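# Lift the carton with both hands and hold it

## Task

Grip the carton between the two hands, raise the whole carton at least three finger-widths above the table, and keep it motionless in the air, touching nothing but the hands at the finish. No hand motor may still show moving in hand_stopped_by at the end, and nothing may be pushed or knocked off the table.

## Robot and tools

Robot: the upper body of a humanoid on a stand past the table's -x edge, facing about +x. left_arm (on the +y side) carries a five-finger left hand; right_arm (on the -y side) carries a right hand. The left hand mirrors the right one.

Scene frame: the table top is z = 0 with +z up, and +x runs across the table away from the robot. The near table edge is at x = 0.18 m. The pelvis sits 0.01 to 0.14 m above the table. Each shoulder is about 0.28 m above it, 0.06 m toward +x, and 0.10 m to its own side in y. A hand point reaches at most 0.62 m from its shoulder. The body may be slightly turned or tilted. Printed positions can be off, more so at full reach.

Hand point: a spot 0.05 m in front of the palm, where index pad and thumb tip meet in a pinch. Its axes: +z runs along the straightened fingers, +y points out of the palm, and +x crosses the palm. On the right hand +x points away from the thumb; on the left hand it points toward the thumb. Straight fingers extend 0.06 to 0.07 m past the point. A wrist bracket on the little-finger side sticks out 0.03 m beyond the point along +y and 0.11 m across the palm, and it can collide. With the thumb turned fully in front of the palm, a hand can wrap an object 0.035 to 0.08 m wide. Turn the thumb before reaching the object.

Row layout (used by execute_actions and move): 28 numbers, each in [-1, 1], always filled for both arms. First 14 for the left side: left_arm dx, dy, dz, rx, ry, rz, then left_gripper little, ring, middle, index, thumb_bend, thumb_turn, force_limit, speed. Next the same 14 for right_arm and right_gripper.

Arm numbers dx to rz are an offset, not a pose. They are measured from the hand point's measured pose at the start of the action (for a call's first action, the last pose a result reported), in that hand point's own axes. 1.0 means 0.6 m or 180 degrees; rx, ry, rz form a single rotation vector. Each row is relative to that same start pose, not stacked on the previous row. Per control step the command is clipped to 70 mm and 16 degrees from the measured pose, so big offsets take several actions; afterwards the arm stops at its last clipped pose, so send the remainder next time.

Hand numbers are absolute targets. little, ring, middle, index: +1 straight, -1 fully curled. thumb_bend: +1 straight, -1 fully bent. thumb_turn: +1 beside the palm, -1 in front of it facing the fingers. A pinch is roughly index -0.22, thumb_bend -0.75, thumb_turn -0.57. force_limit sets the fingertip load where a closing motor stops: about 0 N at -1 rising linearly to 10 N at +1 (15 N for both thumb motors); it never stops an opening motor. speed: near zero at -1, full at +1 (whole travel in 0.6 s). For a soft grip close at speed -0.9 or below, since fast fingers overshoot. A motor only starts when its target changes by 0.01 or more. To keep a hand unchanged, resend its last eight numbers; if none were sent yet, send hand_measured followed by hand_force_limit and hand_speed. To grip harder, raise force_limit and send a target further closed than hand_measured.

Tools:
- execute_actions(actions): a list of actions; each action is up to 15 rows, one row per 1/30 s step, with the last row held to fill 15 steps. An empty list just returns state and images.
- move(target, speed, blocking): target is one row as above, offsets taken from the pose in the latest result that shows one. speed is m/s from 0.002 to 0.5 (default 0.25); rotation is capped at twice that in rad/s. Paths are straight, end together, last 0.5 to 10 s, and do not avoid obstacles or the other arm. Faster contact hits harder, and aiming farther past a contact presses harder. blocking=false returns after 0.5 s; then use wait or stop before sending anything else.
- wait(seconds): 0 to 10; arms hold their last command.
- stop(): brakes a running move; braking needs room.
- zoom_image(camera, region): camera is cam_high (672x504), cam_left_wrist or cam_right_wrist (504x504); region [x0, y0, x1, y1] in pixels from the top-left, at most 504 by 504.
- show_instructions(): shows the reference pages.
- finished_scene(scene): ends the current scene, given its number; irreversible.

Results: the state line gives each hand point's position (m) and orientation quaternion wxyz in the scene frame. Hand target lines show where each arm is now being driven. hand_measured, hand_stopped_by and hand_load_n each list six values in motor order; stopped_by words are moving, target, force, stalled or fault. Loads dropping near 0 signal a lost grip. A move adds a move: line with its ending (done, off_target, moving, held, fault) and limits (paced = clipped, held = steps blocked, after which motion can spurt). HELD marks step readings where an arm was held back; pose unreachable means the clearance check altered a command. Joint torque readings are noisy and offset.

Avoid: the two arms striking or pressing each other (any part, fingers included); joint loads reaching their limits (21.7 N m, but 4.35 N m for wrist pitch and yaw, held weight included), which halts that arm for 10 s; motors heating to 120 °C (MOTOR HOT warns from 90 °C); drops, slips, slams and hard pushes. The robot keeps its last command while you are thinking.

Each tool is called after ">>>" by a JSON object that holds its "fn" and its "kwargs", one argument or row to a line.

## Session

>>> {"fn": "execute_actions", "kwargs": {
  "actions": []
}}

Scene clock: 0.00 s.
left_arm: end_effector_position=(+0.1871, +0.0628, +0.4174) hand_measured=(+1.000, +1.000, +1.000, +1.000, +1.000, +1.000) hand_load_n=(+0.0, +0.0, +0.0, +0.0, +0.0, +0.0) hand_stopped_by=(target, target, target, target, target, target) hand_force_limit=0.00 hand_speed=-0.80 end_effector_quat_wxyz=(+0.090, +0.206, -0.254, +0.941) | right_arm: end_effector_position=(+0.0655, -0.1622, +0.5266) hand_measured=(+1.000, +1.000, +1.000, +1.000, +1.000, +1.000) hand_load_n=(+0.0, +0.0, +0.0, +0.0, +0.0, +0.0) hand_stopped_by=(target, target, target, target, target, target) hand_force_limit=0.00 hand_speed=-0.80 end_effector_quat_wxyz=(+0.985, -0.046, -0.048, +0.157)
Joint positions: left_arm=[ 0.089  0.461  0.102 -0.376 -0.37  -0.988 -0.39 ] | right_arm=[-0.157 -0.53  -0.061 -0.646  0.736 -1.085  0.19 ]
Joint velocities: left_arm=[ 0.005 -0.006  0.012 -0.005  0.012  0.     0.   ] | right_arm=[ 0.003 -0.008  0.005 -0.008 -0.015  0.     0.   ]
Joint torques (N m, as the arm reports them, + toward a larger angle): no reading
Motor temperatures (°C, as the motors report them): left_arm=[35 42 39 39 48 27 30] | right_arm=[43 39 48 38 41 29 27]
Hand target (left_arm): +0.187, +0.063, +0.417; +0.090, +0.206, -0.254, +0.941
Hand target (right_arm): +0.066, -0.162, +0.527; +0.985, -0.046, -0.048, +0.157

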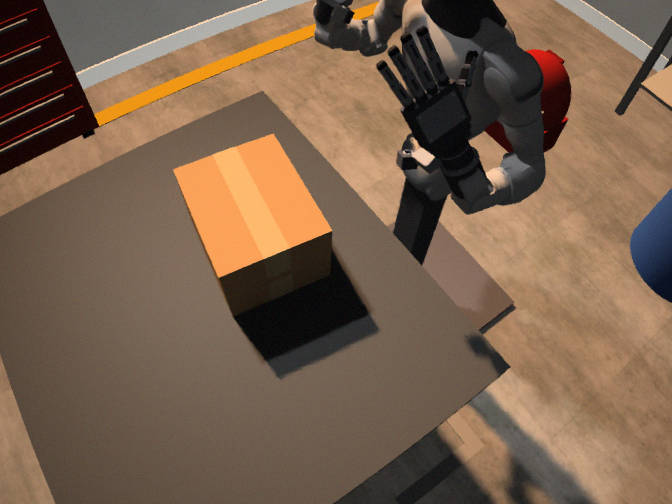

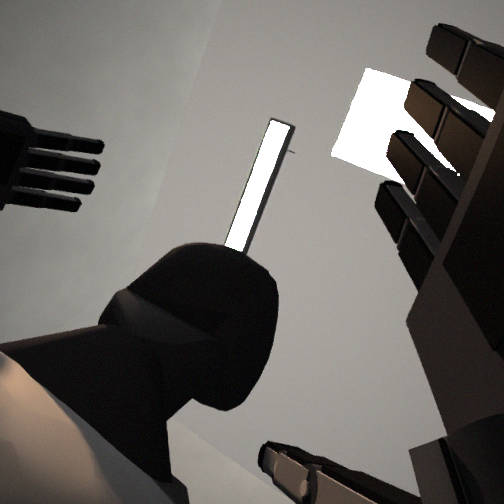

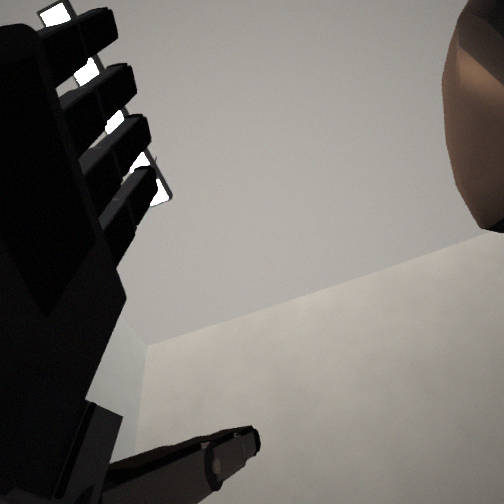

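>>> {"fn": "zoom_image", "kwargs": {
  "camera": "cam_high",
  "region": [160,120,360,330]
}}

Region (160, 120, 360, 330) of cam_high's 672x504 image, scaled by 2.400, with more detail than that image has; it fills the left 480 columns of this view, and the rest is white.

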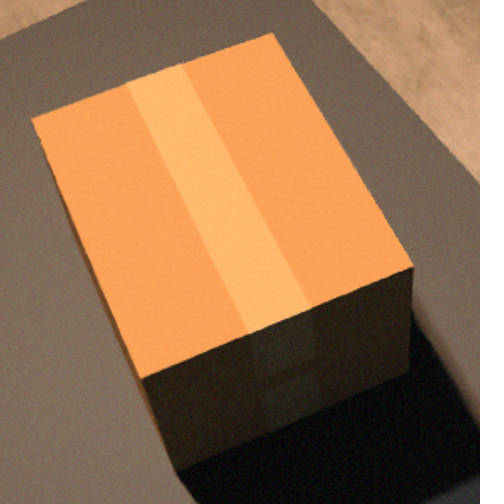

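>>> {"fn": "move", "kwargs": {
  "target": [-0.417,-0.099,-0.137,0.088,-0.554,-0.13,1,1,1,1,1,1,0,-0.8,0.45,-0.162,-0.452,0.183,0.716,-0.056,1,1,1,1,1,1,0,-0.8],
  "speed": 0.45
}}

Scene clock: 11.77 s.
left_arm: end_effector_position=(+0.4006, +0.1580, +0.2741) hand_measured=(+1.000, +1.000, +1.000, +1.000, +1.000, +1.000) hand_load_n=(+0.0, +0.0, +0.0, +0.0, +0.0, +0.0) hand_stopped_by=(target, target, target, target, target, target) hand_force_limit=0.00 hand_speed=-0.80 end_effector_quat_wxyz=(-0.020, +0.892, -0.064, +0.447) | right_arm: end_effector_position=(+0.3759, -0.1960, +0.2772) hand_measured=(+1.000, +1.000, +1.000, +1.000, +1.000, +1.000) hand_load_n=(+0.0, +0.0, +0.0, +0.0, +0.0, +0.0) hand_stopped_by=(target, target, target, target, target, target) hand_force_limit=0.00 hand_speed=-0.80 end_effector_quat_wxyz=(+0.436, +0.074, +0.895, -0.048)
Joint positions: left_arm=[-0.372  1.407 -0.035 -0.356 -1.765  0.81   0.633] | right_arm=[-0.556 -1.336  0.237 -0.45   1.991  0.665 -1.003]
Joint velocities: left_arm=[ 0.009 -0.008 -0.012  0.006 -0.011  0.001  0.   ] | right_arm=[-0.003  0.002  0.008 -0.005 -0.002  0.     0.   ]
Joint torques (N m, as the arm reports them, + toward a larger angle): left_arm=[-1.99  2.67  3.54  0.32 -0.62 -0.63  0.18] | right_arm=[-2.86 -2.61 -2.48  0.37  0.08 -0.5  -0.15]
Motor temperatures (°C, as the motors report them): left_arm=[35 43 39 40 48 27 30] | right_arm=[43 39 48 38 41 30 27]
Hand target (left_arm): +0.401, +0.158, +0.274; -0.020, +0.893, -0.063, +0.445
Hand target (right_arm): +0.376, -0.196, +0.276; +0.434, +0.075, +0.896, -0.047
Off the commanded pose (left_arm): 0.018 m, 3 deg.
Off the commanded pose (right_arm): 0.014 m, 3 deg.
move: off_target (left_arm, right_arm)

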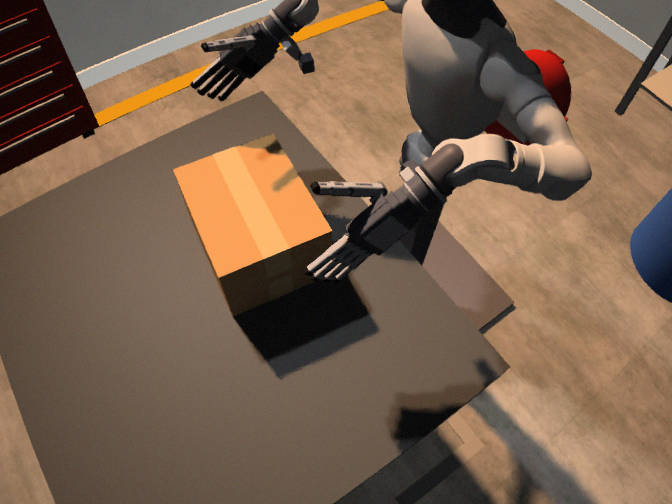

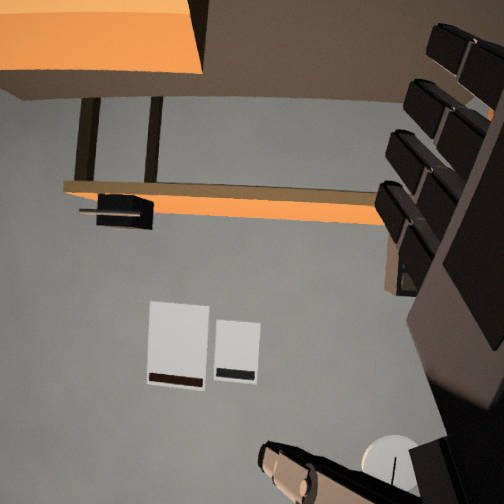

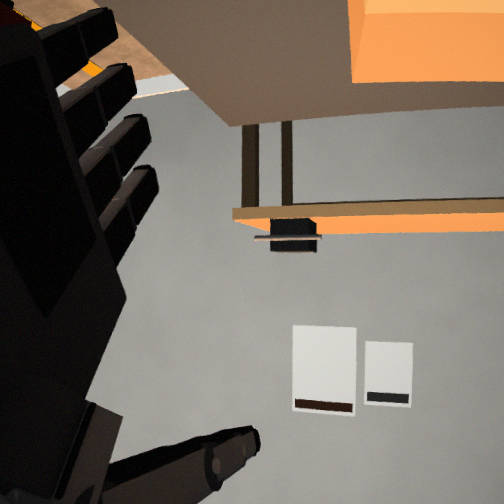

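>>> {"fn": "move", "kwargs": {
  "target": [-0.115,0.125,0.215,-0.018,-0.004,-0.001,1,1,1,1,1,1,0,-0.8,0.111,0.112,0.171,-0.009,-0.011,0.001,1,1,1,1,1,1,0,-0.8],
  "speed": 0.15
}}

>>> {"fn": "zoom_image", "kwargs": {
  "camera": "cam_high",
  "region": [150,70,430,330]
}}

Scene clock: 16.63 s.
left_arm: end_effector_position=(+0.4527, +0.0815, +0.1363) hand_measured=(+1.000, +1.000, +1.000, +1.000, +1.000, +1.000) hand_load_n=(+0.0, +0.0, +0.0, +0.0, +0.0, +0.0) hand_stopped_by=(target, target, target, target, target, target) hand_force_limit=0.00 hand_speed=-0.80 end_effector_quat_wxyz=(+0.003, +0.895, -0.084, +0.439) | right_arm: end_effector_position=(+0.4317, -0.1392, +0.1663) hand_measured=(+1.000, +1.000, +1.000, +1.000, +1.000, +1.000) hand_load_n=(+0.0, +0.0, +0.0, +0.0, +0.0, +0.0) hand_stopped_by=(target, target, target, target, target, target) hand_force_limit=0.00 hand_speed=-0.80 end_effector_quat_wxyz=(+0.459, +0.067, +0.885, -0.032)
Joint positions: left_arm=[-0.653  0.759 -0.566  0.176 -1.093  0.564  0.442] | right_arm=[-0.649 -0.761  0.631 -0.018  1.315  0.45  -0.792]
Joint velocities: left_arm=[ 0.008 -0.012 -0.002  0.009 -0.002  0.     0.   ] | right_arm=[0.003 0.    0.026 0.003 0.003 0.    0.   ]
Joint torques (N m, as the arm reports them, + toward a larger angle): left_arm=[-3.09  1.73  2.94 -1.24 -0.53 -0.81 -0.03] | right_arm=[-3.38 -1.78 -2.08 -1.54 -0.43 -0.73  0.11]
Motor temperatures (°C, as the motors report them): left_arm=[35 43 40 40 48 28 30] | right_arm=[44 40 49 38 41 30 27]
Hand target (left_arm): +0.454, +0.082, +0.137; +0.002, +0.894, -0.085, +0.440
Hand target (right_arm): +0.433, -0.140, +0.167; +0.461, +0.067, +0.884, -0.033
Off the commanded pose (left_arm): 0.009 m, 1 deg.
Off the commanded pose (right_arm): 0.008 m, 1 deg.
move: off_target (left_arm, right_arm)

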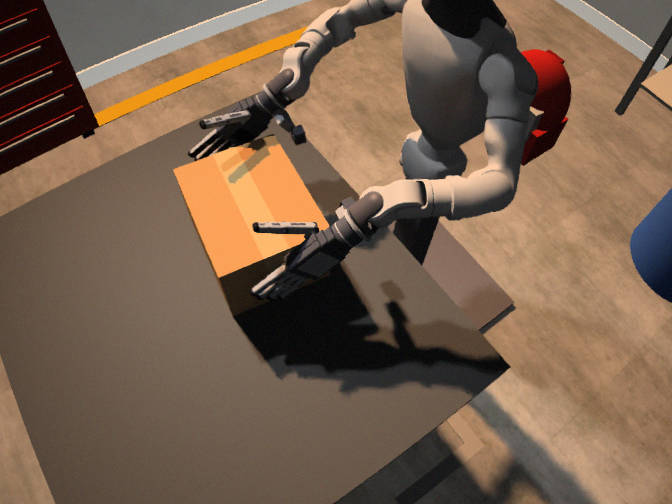

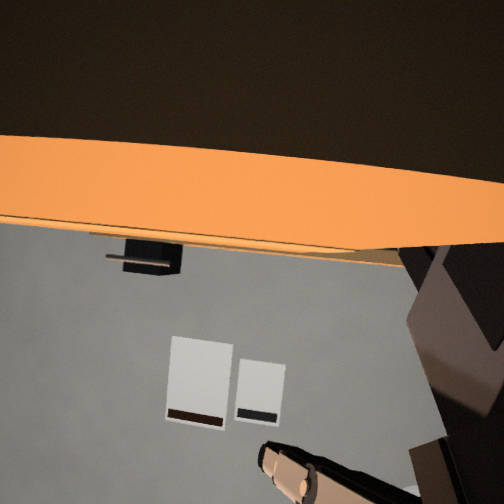

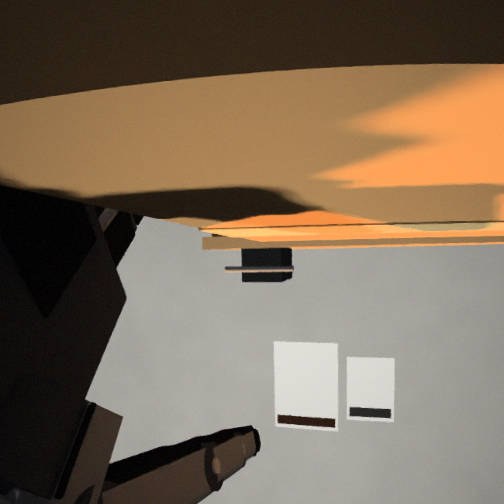

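Region (150, 70, 430, 330) of cam_high's 672x504 image, scaled by 1.800, with more detail than that image has; it fills the top 468 rows of this view, and the rest is white.

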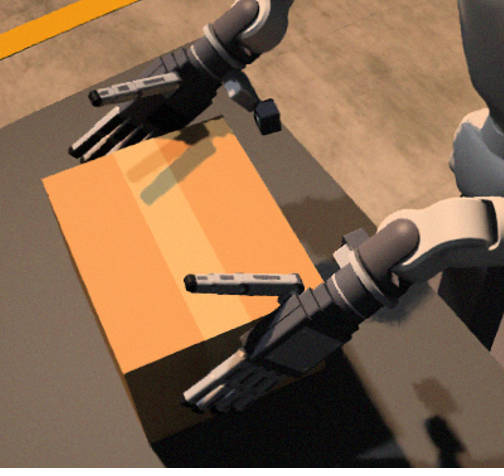

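>>> {"fn": "move", "kwargs": {
  "target": [-0.022,0.042,0.017,0,0,-0.005,1,1,1,1,1,1,0,-0.8,0.034,0.058,0.01,0,0.004,0,1,1,1,1,1,1,0,-0.8],
  "speed": 0.04
}}

>>> {"fn": "zoom_image", "kwargs": {
  "camera": "cam_high",
  "region": [150,70,430,330]
}}

Scene clock: 19.53 s.
left_arm: end_effector_position=(+0.4506, +0.0597, +0.1213) hand_measured=(+1.000, +1.000, +1.000, +1.000, +1.000, +1.000) hand_load_n=(+0.0, +0.0, +0.0, +0.0, +0.0, +0.0) hand_stopped_by=(target, target, target, target, target, target) hand_force_limit=0.00 hand_speed=-0.80 end_effector_quat_wxyz=(+0.004, +0.894, -0.077, +0.441) | right_arm: end_effector_position=(+0.4312, -0.1125, +0.1453) hand_measured=(+1.000, +1.000, +1.000, +1.000, +1.000, +1.000) hand_load_n=(+0.0, +0.0, +0.0, +0.0, +0.0, +0.0) hand_stopped_by=(target, target, target, target, target, target) hand_force_limit=0.00 hand_speed=-0.80 end_effector_quat_wxyz=(+0.453, +0.071, +0.888, -0.041)
Joint positions: left_arm=[-0.652  0.659 -0.611  0.22  -1.055  0.505  0.5  ] | right_arm=[-0.66  -0.623  0.693  0.045  1.241  0.412 -0.865]
Joint velocities: left_arm=[-0.008  0.     0.005  0.    -0.003 -0.005  0.003] | right_arm=[ 0.    -0.006  0.006 -0.005  0.003  0.     0.   ]
Joint torques (N m, as the arm reports them, + toward a larger angle): left_arm=[-3.06  1.1   2.37 -1.9  -0.47 -0.78  0.01] | right_arm=[-3.57 -0.45 -1.59 -2.22 -0.08 -0.71  0.2 ]
Motor temperatures (°C, as the motors report them): left_arm=[36 43 40 40 48 28 30] | right_arm=[44 40 49 38 41 30 27]
Hand target (left_arm): +0.449, +0.056, +0.119; +0.007, +0.895, -0.080, +0.440
Hand target (right_arm): +0.431, -0.104, +0.147; +0.455, +0.067, +0.887, -0.031
Off the commanded pose (left_arm): 0.004 m, 0 deg.
Off the commanded pose (right_arm): 0.009 m, 1 deg.
move: off_target (left_arm, right_arm)

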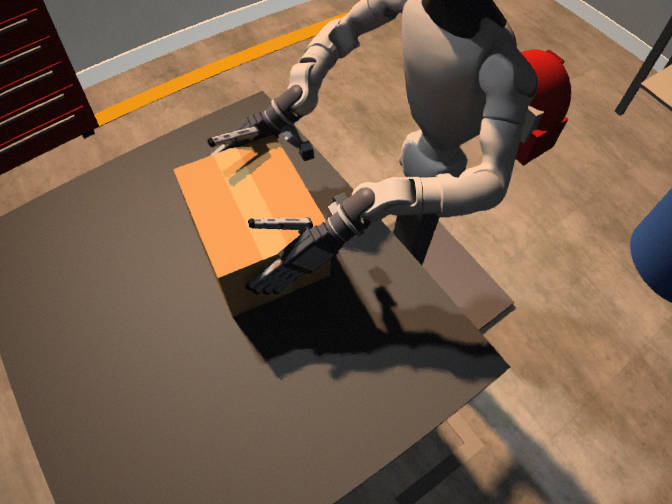

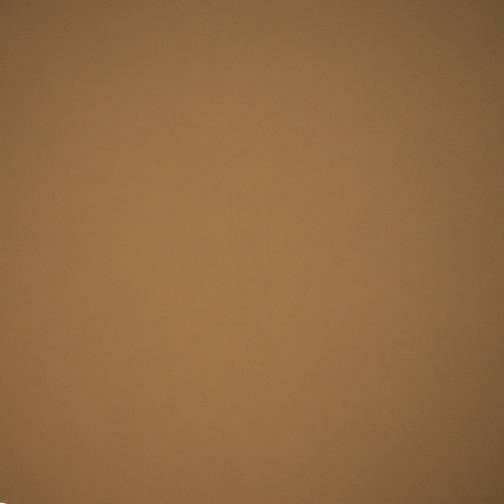

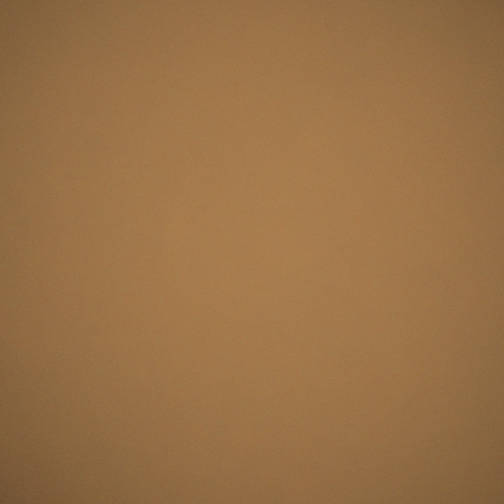

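Region (150, 70, 430, 330) of cam_high's 672x504 image, scaled by 1.800, with more detail than that image has; it fills the top 468 rows of this view, and the rest is white.

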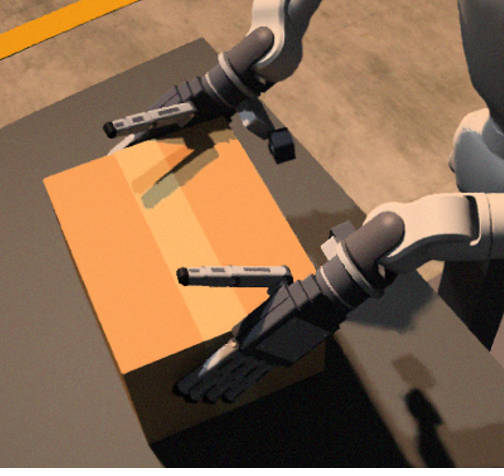

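>>> {"fn": "move", "kwargs": {
  "target": [-0.005,0.092,-0.02,-0.055,0,0,0.9,0.9,0.9,0.9,1,1,-0.7,-0.8,0.008,0.085,-0.02,-0.055,0,0,0.9,0.9,0.9,0.9,1,1,-0.7,-0.8],
  "speed": 0.08
}}

>>> {"fn": "zoom_image", "kwargs": {
  "camera": "cam_high",
  "region": [150,70,430,330]
}}

Scene clock: 22.30 s.
left_arm: end_effector_position=(+0.4495, +0.0595, +0.1214) hand_measured=(+0.900, +0.900, +0.900, +0.900, +1.000, +1.000) hand_load_n=(+0.0, +0.0, +2.0, +0.5, +0.0, +0.0) hand_stopped_by=(target, target, target, target, target, target) hand_force_limit=-0.70 hand_speed=-0.80 end_effector_quat_wxyz=(+0.009, +0.892, -0.085, +0.443) | right_arm: end_effector_position=(+0.4324, -0.1073, +0.1425) hand_measured=(+0.900, +0.900, +0.900, +0.900, +1.000, +1.000) hand_load_n=(+0.0, +0.0, +0.0, +0.0, +0.0, +0.0) hand_stopped_by=(target, target, target, target, target, target) hand_force_limit=-0.70 hand_speed=-0.80 end_effector_quat_wxyz=(+0.458, +0.055, +0.887, -0.026)
Joint positions: left_arm=[-0.652  0.673 -0.624  0.223 -1.052  0.49   0.472] | right_arm=[-0.66  -0.623  0.704  0.078  1.213  0.393 -0.787]
Joint velocities: left_arm=[-0.006  0.002 -0.006 -0.002 -0.011 -0.003  0.   ] | right_arm=[ 0.005  0.    -0.002 -0.009 -0.014 -0.007  0.002]
Joint torques (N m, as the arm reports them, + toward a larger angle): left_arm=[-3.59 -1.76 -0.3  -4.76 -1.48 -0.53 -1.87] | right_arm=[-4.1   2.17 -0.16 -5.27  0.43 -0.57  2.15]
Motor temperatures (°C, as the motors report them): left_arm=[36 43 40 40 48 28 30] | right_arm=[45 40 49 38 41 30 27]
Hand target (left_arm): +0.430, +0.008, +0.126; +0.081, +0.890, -0.116, +0.434
Hand target (right_arm): +0.425, -0.062, +0.150; +0.458, +0.031, +0.888, +0.035
Off the commanded pose (left_arm): 0.056 m, 9 deg.
Off the commanded pose (right_arm): 0.048 m, 8 deg.
move: off_target (left_arm, right_arm)

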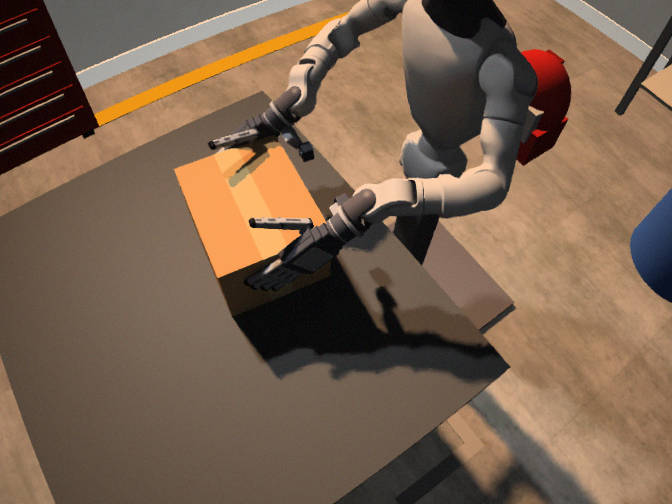

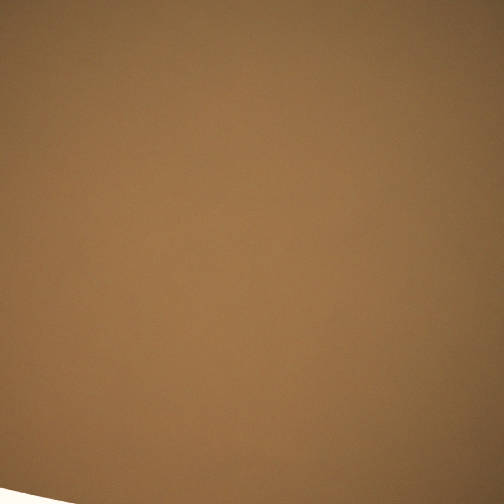

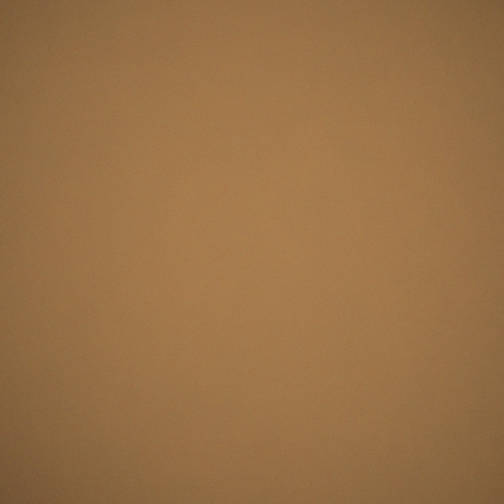

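Region (150, 70, 430, 330) of cam_high's 672x504 image, scaled by 1.800, with more detail than that image has; it fills the top 468 rows of this view, and the rest is white.

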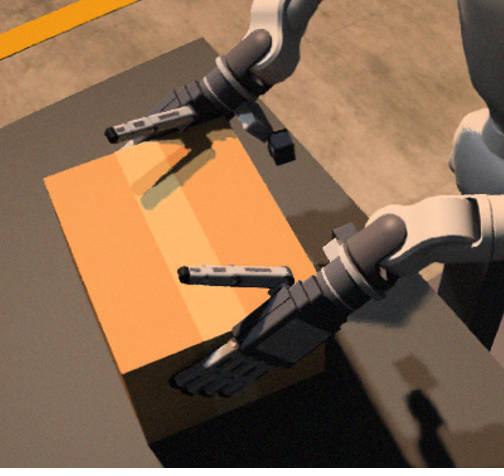

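>>> {"fn": "execute_actions", "kwargs": {
  "actions": [
    [[-0.003,0.094,-0.017,-0.051,-0.001,-0.003,0.9,0.9,0.9,0.9,1,1,-0.7,-0.87,0.003,0.079,-0.020,-0.042,0.002,0.004,0.6,0.6,0.6,0.6,1,1,-0.7,-0.87],[-0.003,0.096,-0.018,-0.051,-0.001,-0.003,0.9,0.9,0.9,0.9,1,1,-0.7,-0.87,0.003,0.081,-0.021,-0.043,0.002,0.004,0.6,0.6,0.6,0.6,1,1,-0.7,-0.87],[-0.003,0.098,-0.018,-0.052,-0.001,-0.003,0.9,0.9,0.9,0.9,1,1,-0.7,-0.87,0.003,0.083,-0.021,-0.044,0.002,0.004,0.6,0.6,0.6,0.6,1,1,-0.7,-0.87],[-0.003,0.100,-0.019,-0.052,-0.001,-0.003,0.9,0.9,0.9,0.9,1,1,-0.7,-0.87,0.003,0.085,-0.022,-0.044,0.002,0.004,0.6,0.6,0.6,0.6,1,1,-0.7,-0.87],[-0.003,0.102,-0.019,-0.053,-0.001,-0.003,0.9,0.9,0.9,0.9,1,1,-0.7,-0.87,0.003,0.086,-0.022,-0.045,0.002,0.004,0.6,0.6,0.6,0.6,1,1,-0.7,-0.87],[-0.003,0.102,-0.019,-0.053,-0.001,-0.003,0.9,0.9,0.9,0.9,1,1,-0.7,-0.87,0.003,0.086,-0.022,-0.045,0.002,0.004,0.6,0.6,0.6,0.6,1,1,-0.7,-0.87],[-0.003,0.102,-0.019,-0.053,-0.001,-0.003,0.9,0.9,0.9,0.9,1,1,-0.7,-0.87,0.003,0.086,-0.022,-0.045,0.002,0.004,0.6,0.6,0.6,0.6,1,1,-0.7,-0.87],[-0.003,0.102,-0.019,-0.053,-0.001,-0.003,0.9,0.9,0.9,0.9,1,1,-0.7,-0.87,0.003,0.086,-0.022,-0.045,0.002,0.004,0.6,0.6,0.6,0.6,1,1,-0.7,-0.87],[-0.003,0.102,-0.019,-0.053,-0.001,-0.003,0.6,0.6,0.6,0.6,1,1,-0.7,-0.9,0.003,0.086,-0.022,-0.045,0.002,0.004,0.6,0.6,0.6,0.6,1,1,-0.7,-0.9]]
  ]
}}

>>> {"fn": "wait", "kwargs": {
  "seconds": 1.5
}}

Scene clock: 28.77 s.
left_arm: end_effector_position=(+0.4496, +0.0597, +0.1211) hand_measured=(+0.878, +0.878, +0.896, +0.890, +1.000, +1.000) hand_load_n=(+0.0, +1.5, +1.0, +1.5, +0.0, +0.0) hand_stopped_by=(moving, moving, force, force, target, target) hand_force_limit=-0.70 hand_speed=-0.90 end_effector_quat_wxyz=(+0.005, +0.892, -0.086, +0.444) | right_arm: end_effector_position=(+0.4325, -0.1075, +0.1422) hand_measured=(+0.824, +0.824, +0.824, +0.824, +1.000, +1.000) hand_load_n=(+0.0, +0.0, +2.0, +0.5, +0.0, +0.0) hand_stopped_by=(moving, moving, force, moving, target, target) hand_force_limit=-0.70 hand_speed=-0.90 end_effector_quat_wxyz=(+0.459, +0.054, +0.886, -0.029)
Joint positions: left_arm=[-0.654  0.673 -0.63   0.222 -1.052  0.489  0.482] | right_arm=[-0.661 -0.623  0.709  0.08   1.21   0.39  -0.79 ]
Joint velocities: left_arm=[-0.011  0.    -0.015 -0.002 -0.003  0.     0.022] | right_arm=[-0.011  0.     0.028  0.018  0.011  0.    -0.022]
Joint torques (N m, as the arm reports them, + toward a larger angle): left_arm=[-3.47 -2.26 -0.31 -5.5  -1.48 -0.45 -1.87] | right_arm=[-4.31  2.31 -0.34 -5.69  0.34 -0.53  2.31]
Motor temperatures (°C, as the motors report them): left_arm=[38 43 40 41 48 28 33] | right_arm=[46 40 48 39 41 30 28]
Hand target (left_arm): +0.428, +0.003, +0.128; +0.084, +0.889, -0.119, +0.435
Hand target (right_arm): +0.424, -0.057, +0.151; +0.458, +0.027, +0.887, +0.039
Off the commanded pose (left_arm): 0.063 m, 10 deg.
Off the commanded pose (right_arm): 0.054 m, 8 deg.
Step readings (end_effector_position):
0: left_arm (+0.4495, +0.0595, +0.1214) | right_arm (+0.4324, -0.1073, +0.1425)
1: left_arm (+0.4495, +0.0595, +0.1214) | right_arm (+0.4324, -0.1073, +0.1425)
2: left_arm (+0.4495, +0.0595, +0.1214) | right_arm (+0.4324, -0.1073, +0.1424)
4: left_arm (+0.4495, +0.0595, +0.1213) | right_arm (+0.4324, -0.1074, +0.1424)
8: left_arm (+0.4496, +0.0596, +0.1213) | right_arm (+0.4324, -0.1074, +0.1424)
15: end_effector_position above

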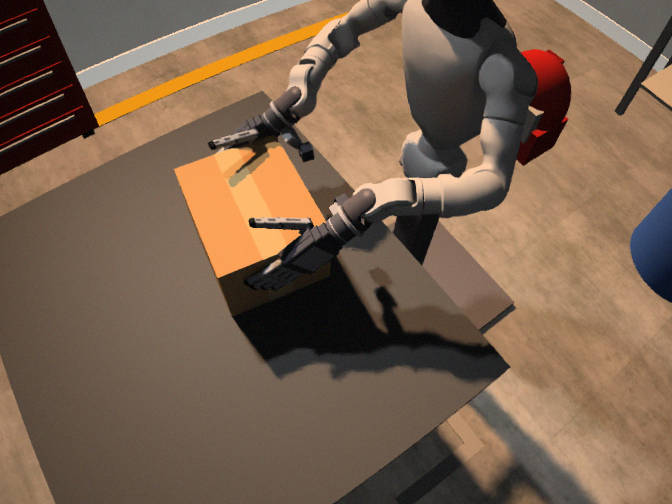

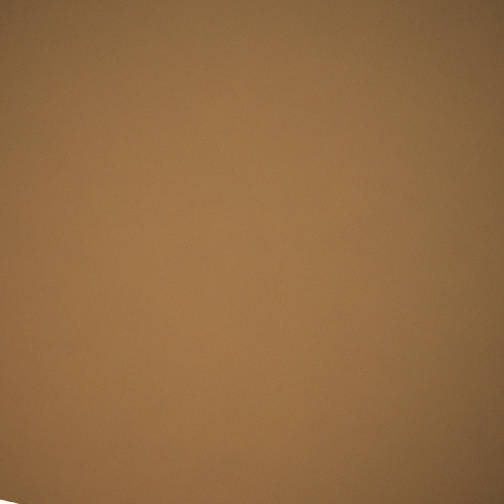

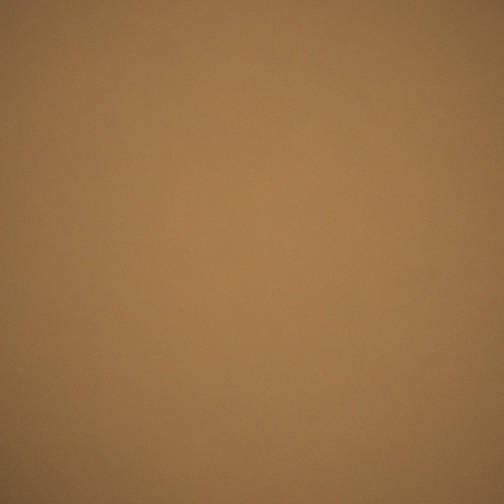

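Scene clock: 30.27 s.
left_arm: end_effector_position=(+0.4496, +0.0597, +0.1210) hand_measured=(+0.856, +0.874, +0.896, +0.890, +1.000, +1.000) hand_load_n=(+2.0, +1.5, +0.5, +1.0, +0.0, +0.0) hand_stopped_by=(force, force, force, force, target, target) hand_force_limit=-0.70 hand_speed=-0.90 end_effector_quat_wxyz=(+0.004, +0.892, -0.086, +0.444) | right_arm: end_effector_position=(+0.4326, -0.1077, +0.1418) hand_measured=(+0.780, +0.808, +0.824, +0.814, +1.000, +1.000) hand_load_n=(+2.0, +1.5, +0.5, +1.5, +0.0, +0.0) hand_stopped_by=(force, force, force, force, target, target) hand_force_limit=-0.70 hand_speed=-0.90 end_effector_quat_wxyz=(+0.459, +0.054, +0.886, -0.031)
Joint positions: left_arm=[-0.655  0.673 -0.631  0.221 -1.051  0.489  0.483] | right_arm=[-0.662 -0.622  0.711  0.081  1.207  0.39  -0.793]
Joint velocities: left_arm=[ 0.006 -0.003 -0.009 -0.005 -0.003  0.     0.   ] | right_arm=[ 0.     0.006  0.006 -0.008  0.     0.     0.   ]
Joint torques (N m, as the arm reports them, + toward a larger angle): left_arm=[-3.78 -2.25 -0.21 -5.24 -1.84 -0.49 -1.92] | right_arm=[-4.17  2.55 -0.39 -5.66  0.69 -0.53  2.41]
Motor temperatures (°C, as the motors report them): left_arm=[38 43 39 41 48 28 33] | right_arm=[47 40 48 39 41 30 29]
Hand target (left_arm): +0.428, +0.003, +0.128; +0.084, +0.889, -0.119, +0.435
Hand target (right_arm): +0.424, -0.057, +0.151; +0.458, +0.027, +0.887, +0.039
Off the commanded pose (left_arm): 0.063 m, 10 deg.
Off the commanded pose (right_arm): 0.054 m, 9 deg.
wait: 1.50 s; at rest by 0.40 s

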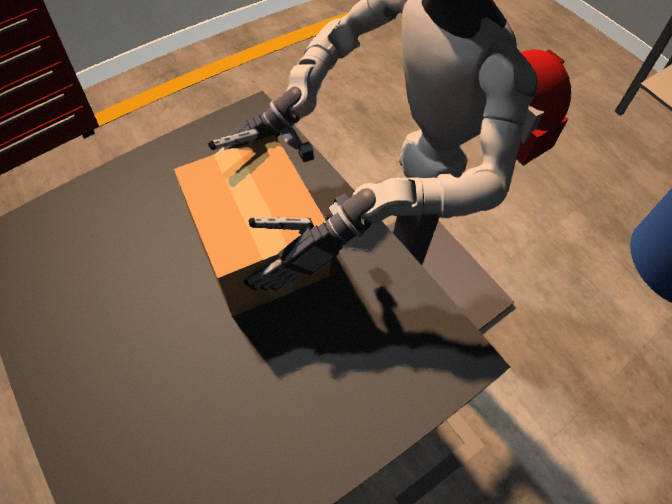

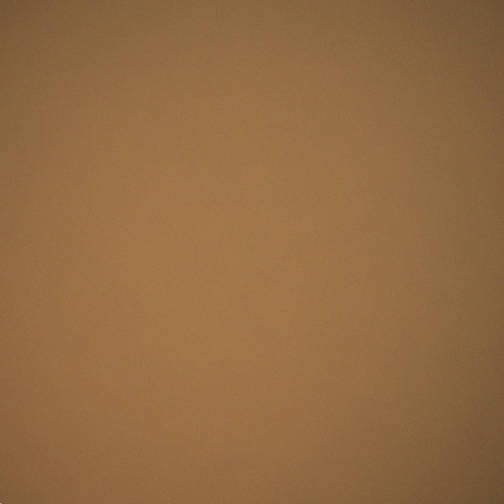

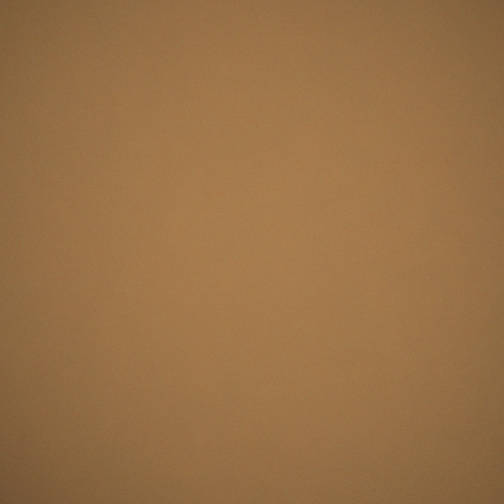

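>>> {"fn": "execute_actions", "kwargs": {
  "actions": [
    [[-0.001,0.102,-0.021,-0.056,-0.001,-0.005,0.6,0.6,0.6,0.6,1,1,-0.7,-0.9,0,0.086,-0.025,-0.048,0.002,0.006,0.6,0.6,0.6,0.6,1,1,-0.7,-0.9],[0.001,0.102,-0.022,-0.056,-0.001,-0.005,0.6,0.6,0.6,0.6,1,1,-0.7,-0.9,-0.002,0.086,-0.027,-0.048,0.002,0.006,0.6,0.6,0.6,0.6,1,1,-0.7,-0.9],[0.003,0.102,-0.024,-0.056,-0.001,-0.005,0.6,0.6,0.6,0.6,1,1,-0.7,-0.9,-0.005,0.086,-0.029,-0.048,0.002,0.006,0.6,0.6,0.6,0.6,1,1,-0.7,-0.9],[0.005,0.101,-0.025,-0.056,-0.001,-0.005,0.6,0.6,0.6,0.6,1,1,-0.7,-0.9,-0.007,0.086,-0.030,-0.048,0.002,0.006,0.6,0.6,0.6,0.6,1,1,-0.7,-0.9],[0.007,0.101,-0.027,-0.056,-0.001,-0.005,0.6,0.6,0.6,0.6,1,1,-0.7,-0.9,-0.010,0.086,-0.032,-0.048,0.002,0.006,0.6,0.6,0.6,0.6,1,1,-0.7,-0.9],[0.009,0.101,-0.028,-0.056,-0.001,-0.005,0.6,0.6,0.6,0.6,1,1,-0.7,-0.9,-0.012,0.086,-0.034,-0.048,0.002,0.006,0.6,0.6,0.6,0.6,1,1,-0.7,-0.9],[0.011,0.101,-0.030,-0.056,-0.001,-0.005,0.6,0.6,0.6,0.6,1,1,-0.7,-0.9,-0.014,0.086,-0.035,-0.048,0.002,0.006,0.6,0.6,0.6,0.6,1,1,-0.7,-0.9],[0.013,0.100,-0.031,-0.056,-0.001,-0.005,0.6,0.6,0.6,0.6,1,1,-0.7,-0.9,-0.017,0.086,-0.037,-0.048,0.002,0.006,0.6,0.6,0.6,0.6,1,1,-0.7,-0.9],[0.015,0.100,-0.033,-0.056,-0.001,-0.005,0.6,0.6,0.6,0.6,1,1,-0.7,-0.9,-0.019,0.086,-0.039,-0.048,0.002,0.006,0.6,0.6,0.6,0.6,1,1,-0.7,-0.9],[0.017,0.100,-0.034,-0.056,-0.001,-0.005,0.6,0.6,0.6,0.6,1,1,-0.7,-0.9,-0.021,0.086,-0.040,-0.048,0.002,0.006,0.6,0.6,0.6,0.6,1,1,-0.7,-0.9],[0.019,0.100,-0.036,-0.056,-0.001,-0.005,0.6,0.6,0.6,0.6,1,1,-0.7,-0.9,-0.023,0.086,-0.042,-0.048,0.002,0.006,0.6,0.6,0.6,0.6,1,1,-0.7,-0.9],[0.021,0.100,-0.037,-0.056,-0.001,-0.005,0.6,0.6,0.6,0.6,1,1,-0.7,-0.9,-0.026,0.086,-0.043,-0.048,0.002,0.006,0.6,0.6,0.6,0.6,1,1,-0.7,-0.9],[0.023,0.099,-0.039,-0.056,-0.001,-0.005,0.6,0.6,0.6,0.6,1,1,-0.7,-0.9,-0.028,0.086,-0.045,-0.048,0.002,0.006,0.6,0.6,0.6,0.6,1,1,-0.7,-0.9],[0.025,0.099,-0.041,-0.056,-0.001,-0.005,0.6,0.6,0.6,0.6,1,1,-0.7,-0.9,-0.030,0.086,-0.047,-0.048,0.002,0.006,0.6,0.6,0.6,0.6,1,1,-0.7,-0.9],[0.027,0.099,-0.042,-0.056,-0.001,-0.005,0.6,0.6,0.6,0.6,1,1,-0.7,-0.9,-0.032,0.086,-0.048,-0.048,0.002,0.006,0.6,0.6,0.6,0.6,1,1,-0.7,-0.9]]
  ]
}}

>>> {"fn": "wait", "kwargs": {
  "seconds": 0.6
}}

Scene clock: 36.70 s.
left_arm: end_effector_position=(+0.4437, +0.0614, +0.1249) hand_measured=(+0.856, +0.874, +0.896, +0.890, +1.000, +1.000) hand_load_n=(+0.0, +0.5, +0.5, +1.5, +0.0, +0.0) hand_stopped_by=(force, force, force, force, target, target) hand_force_limit=-0.70 hand_speed=-0.90 end_effector_quat_wxyz=(+0.002, +0.899, -0.089, +0.429) | right_arm: end_effector_position=(+0.4295, -0.1064, +0.1541) hand_measured=(+0.780, +0.808, +0.824, +0.814, +1.000, +1.000) hand_load_n=(+3.5, +2.5, +1.0, +1.5, +0.0, +0.0) hand_stopped_by=(force, force, force, force, target, target) hand_force_limit=-0.70 hand_speed=-0.90 end_effector_quat_wxyz=(+0.452, +0.053, +0.890, -0.031)
Joint positions: left_arm=[-0.655  0.707 -0.613  0.158 -1.106  0.563  0.521] | right_arm=[-0.675 -0.65   0.681  0.005  1.27   0.459 -0.854]
Joint velocities: left_arm=[-0.057  0.12   0.169 -0.281 -0.144  0.074  0.158] | right_arm=[-0.255 -0.101 -0.123 -0.249  0.149  0.206 -0.223]
Joint torques (N m, as the arm reports them, + toward a larger angle): left_arm=[-6.16 -1.73  2.62 -6.96 -1.94 -1.5  -2.19] | right_arm=[-5.16  2.23 -1.32 -8.25  0.73 -1.2   2.81]
Motor temperatures (°C, as the motors report them): left_arm=[39 43 39 42 48 28 35] | right_arm=[48 40 48 40 41 30 30]
Hand target (left_arm): +0.429, +0.005, +0.147; +0.085, +0.889, -0.119, +0.435
Hand target (right_arm): +0.424, -0.056, +0.174; +0.459, +0.023, +0.887, +0.039
Off the commanded pose (left_arm): 0.065 m, 10 deg.
Off the commanded pose (right_arm): 0.055 m, 9 deg.
Step readings (end_effector_position):
0: left_arm (+0.4496, +0.0597, +0.1210) | right_arm (+0.4326, -0.1077, +0.1418)
1: left_arm (+0.4496, +0.0597, +0.1210) | right_arm (+0.4326, -0.1077, +0.1418)
2: left_arm (+0.4496, +0.0597, +0.1210) | right_arm (+0.4326, -0.1077, +0.1418)
4: left_arm (+0.4491, +0.0598, +0.1209) | right_arm (+0.4319, -0.1076, +0.1416)
8: left_arm (+0.4466, +0.0603, +0.1207) | right_arm (+0.4293, -0.1073, +0.1417)
15: end_effector_position above

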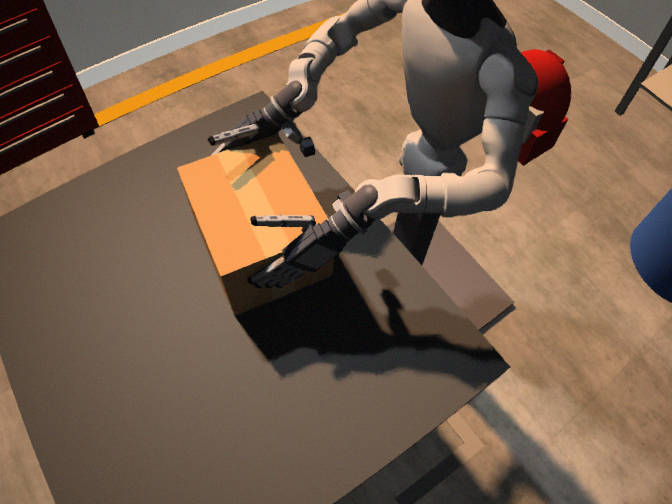

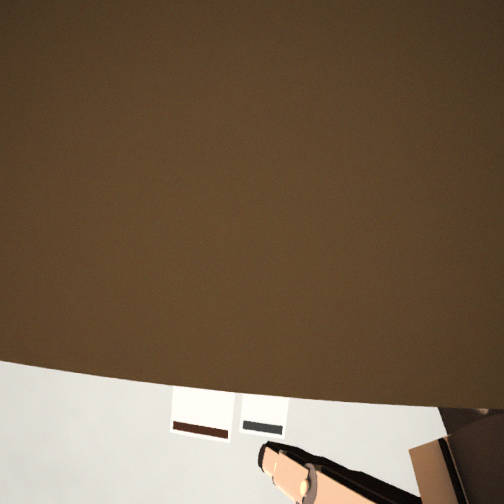

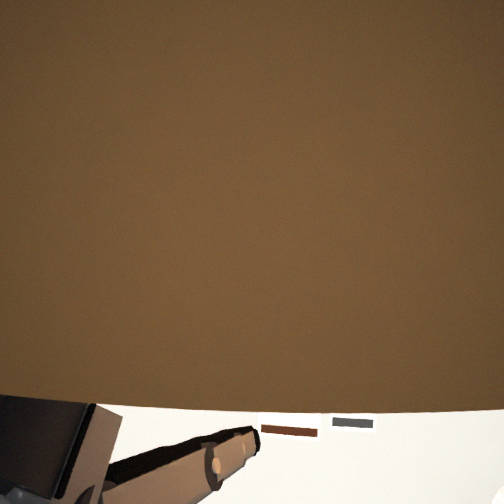

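Scene clock: 37.30 s.
left_arm: end_effector_position=(+0.4493, +0.0608, +0.1371) hand_measured=(+0.856, +0.874, +0.896, +0.890, +1.000, +1.000) hand_load_n=(+4.0, +2.5, +1.0, +1.0, +0.0, +0.0) hand_stopped_by=(force, force, force, force, target, target) hand_force_limit=-0.70 hand_speed=-0.90 end_effector_quat_wxyz=(+0.002, +0.893, -0.087, +0.441) | right_arm: end_effector_position=(+0.4336, -0.1065, +0.1644) hand_measured=(+0.780, +0.808, +0.824, +0.814, +1.000, +1.000) hand_load_n=(+3.0, +1.0, +2.0, +3.0, +0.0, +0.0) hand_stopped_by=(force, force, force, force, target, target) hand_force_limit=-0.70 hand_speed=-0.90 end_effector_quat_wxyz=(+0.461, +0.055, +0.885, -0.031)
Joint positions: left_arm=[-0.67   0.714 -0.6    0.14  -1.111  0.568  0.532] | right_arm=[-0.69  -0.654  0.671 -0.009  1.275  0.463 -0.868]
Joint velocities: left_arm=[ 0.    -0.003  0.     0.006  0.009  0.     0.   ] | right_arm=[ 0.     0.     0.006  0.005 -0.008  0.     0.   ]
Joint torques (N m, as the arm reports them, + toward a larger angle): left_arm=[-5.07 -2.06  1.96 -6.51 -2.19 -1.39 -2.15] | right_arm=[-5.47  2.23 -1.42 -7.78  0.98 -1.13  2.98]
Motor temperatures (°C, as the motors report them): left_arm=[39 43 39 42 48 28 35] | right_arm=[48 40 48 40 41 30 30]
Hand target (left_arm): +0.429, +0.005, +0.147; +0.085, +0.889, -0.119, +0.435
Hand target (right_arm): +0.424, -0.056, +0.174; +0.459, +0.023, +0.887, +0.039
Off the commanded pose (left_arm): 0.063 m, 10 deg.
Off the commanded pose (right_arm): 0.053 m, 9 deg.
wait: 0.60 s; at rest by 0.30 s

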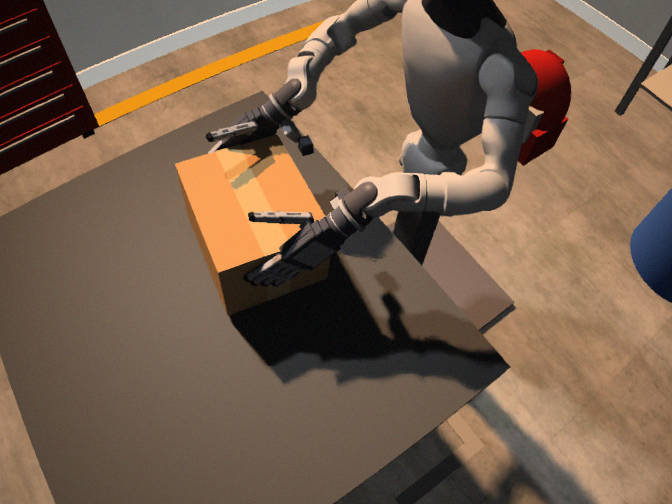

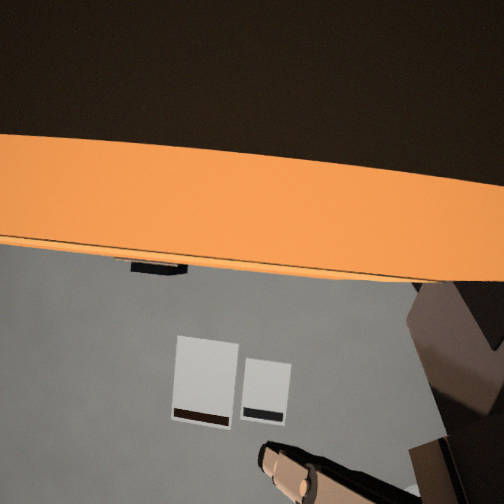

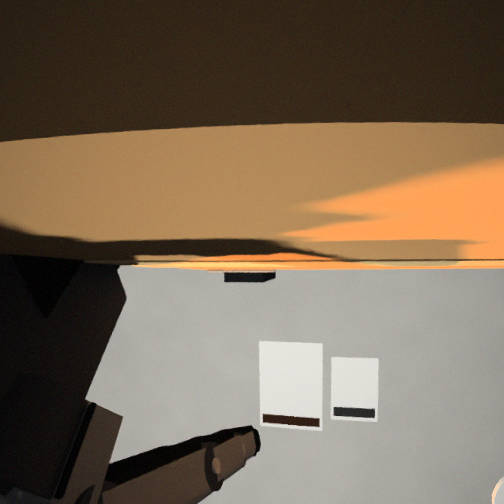

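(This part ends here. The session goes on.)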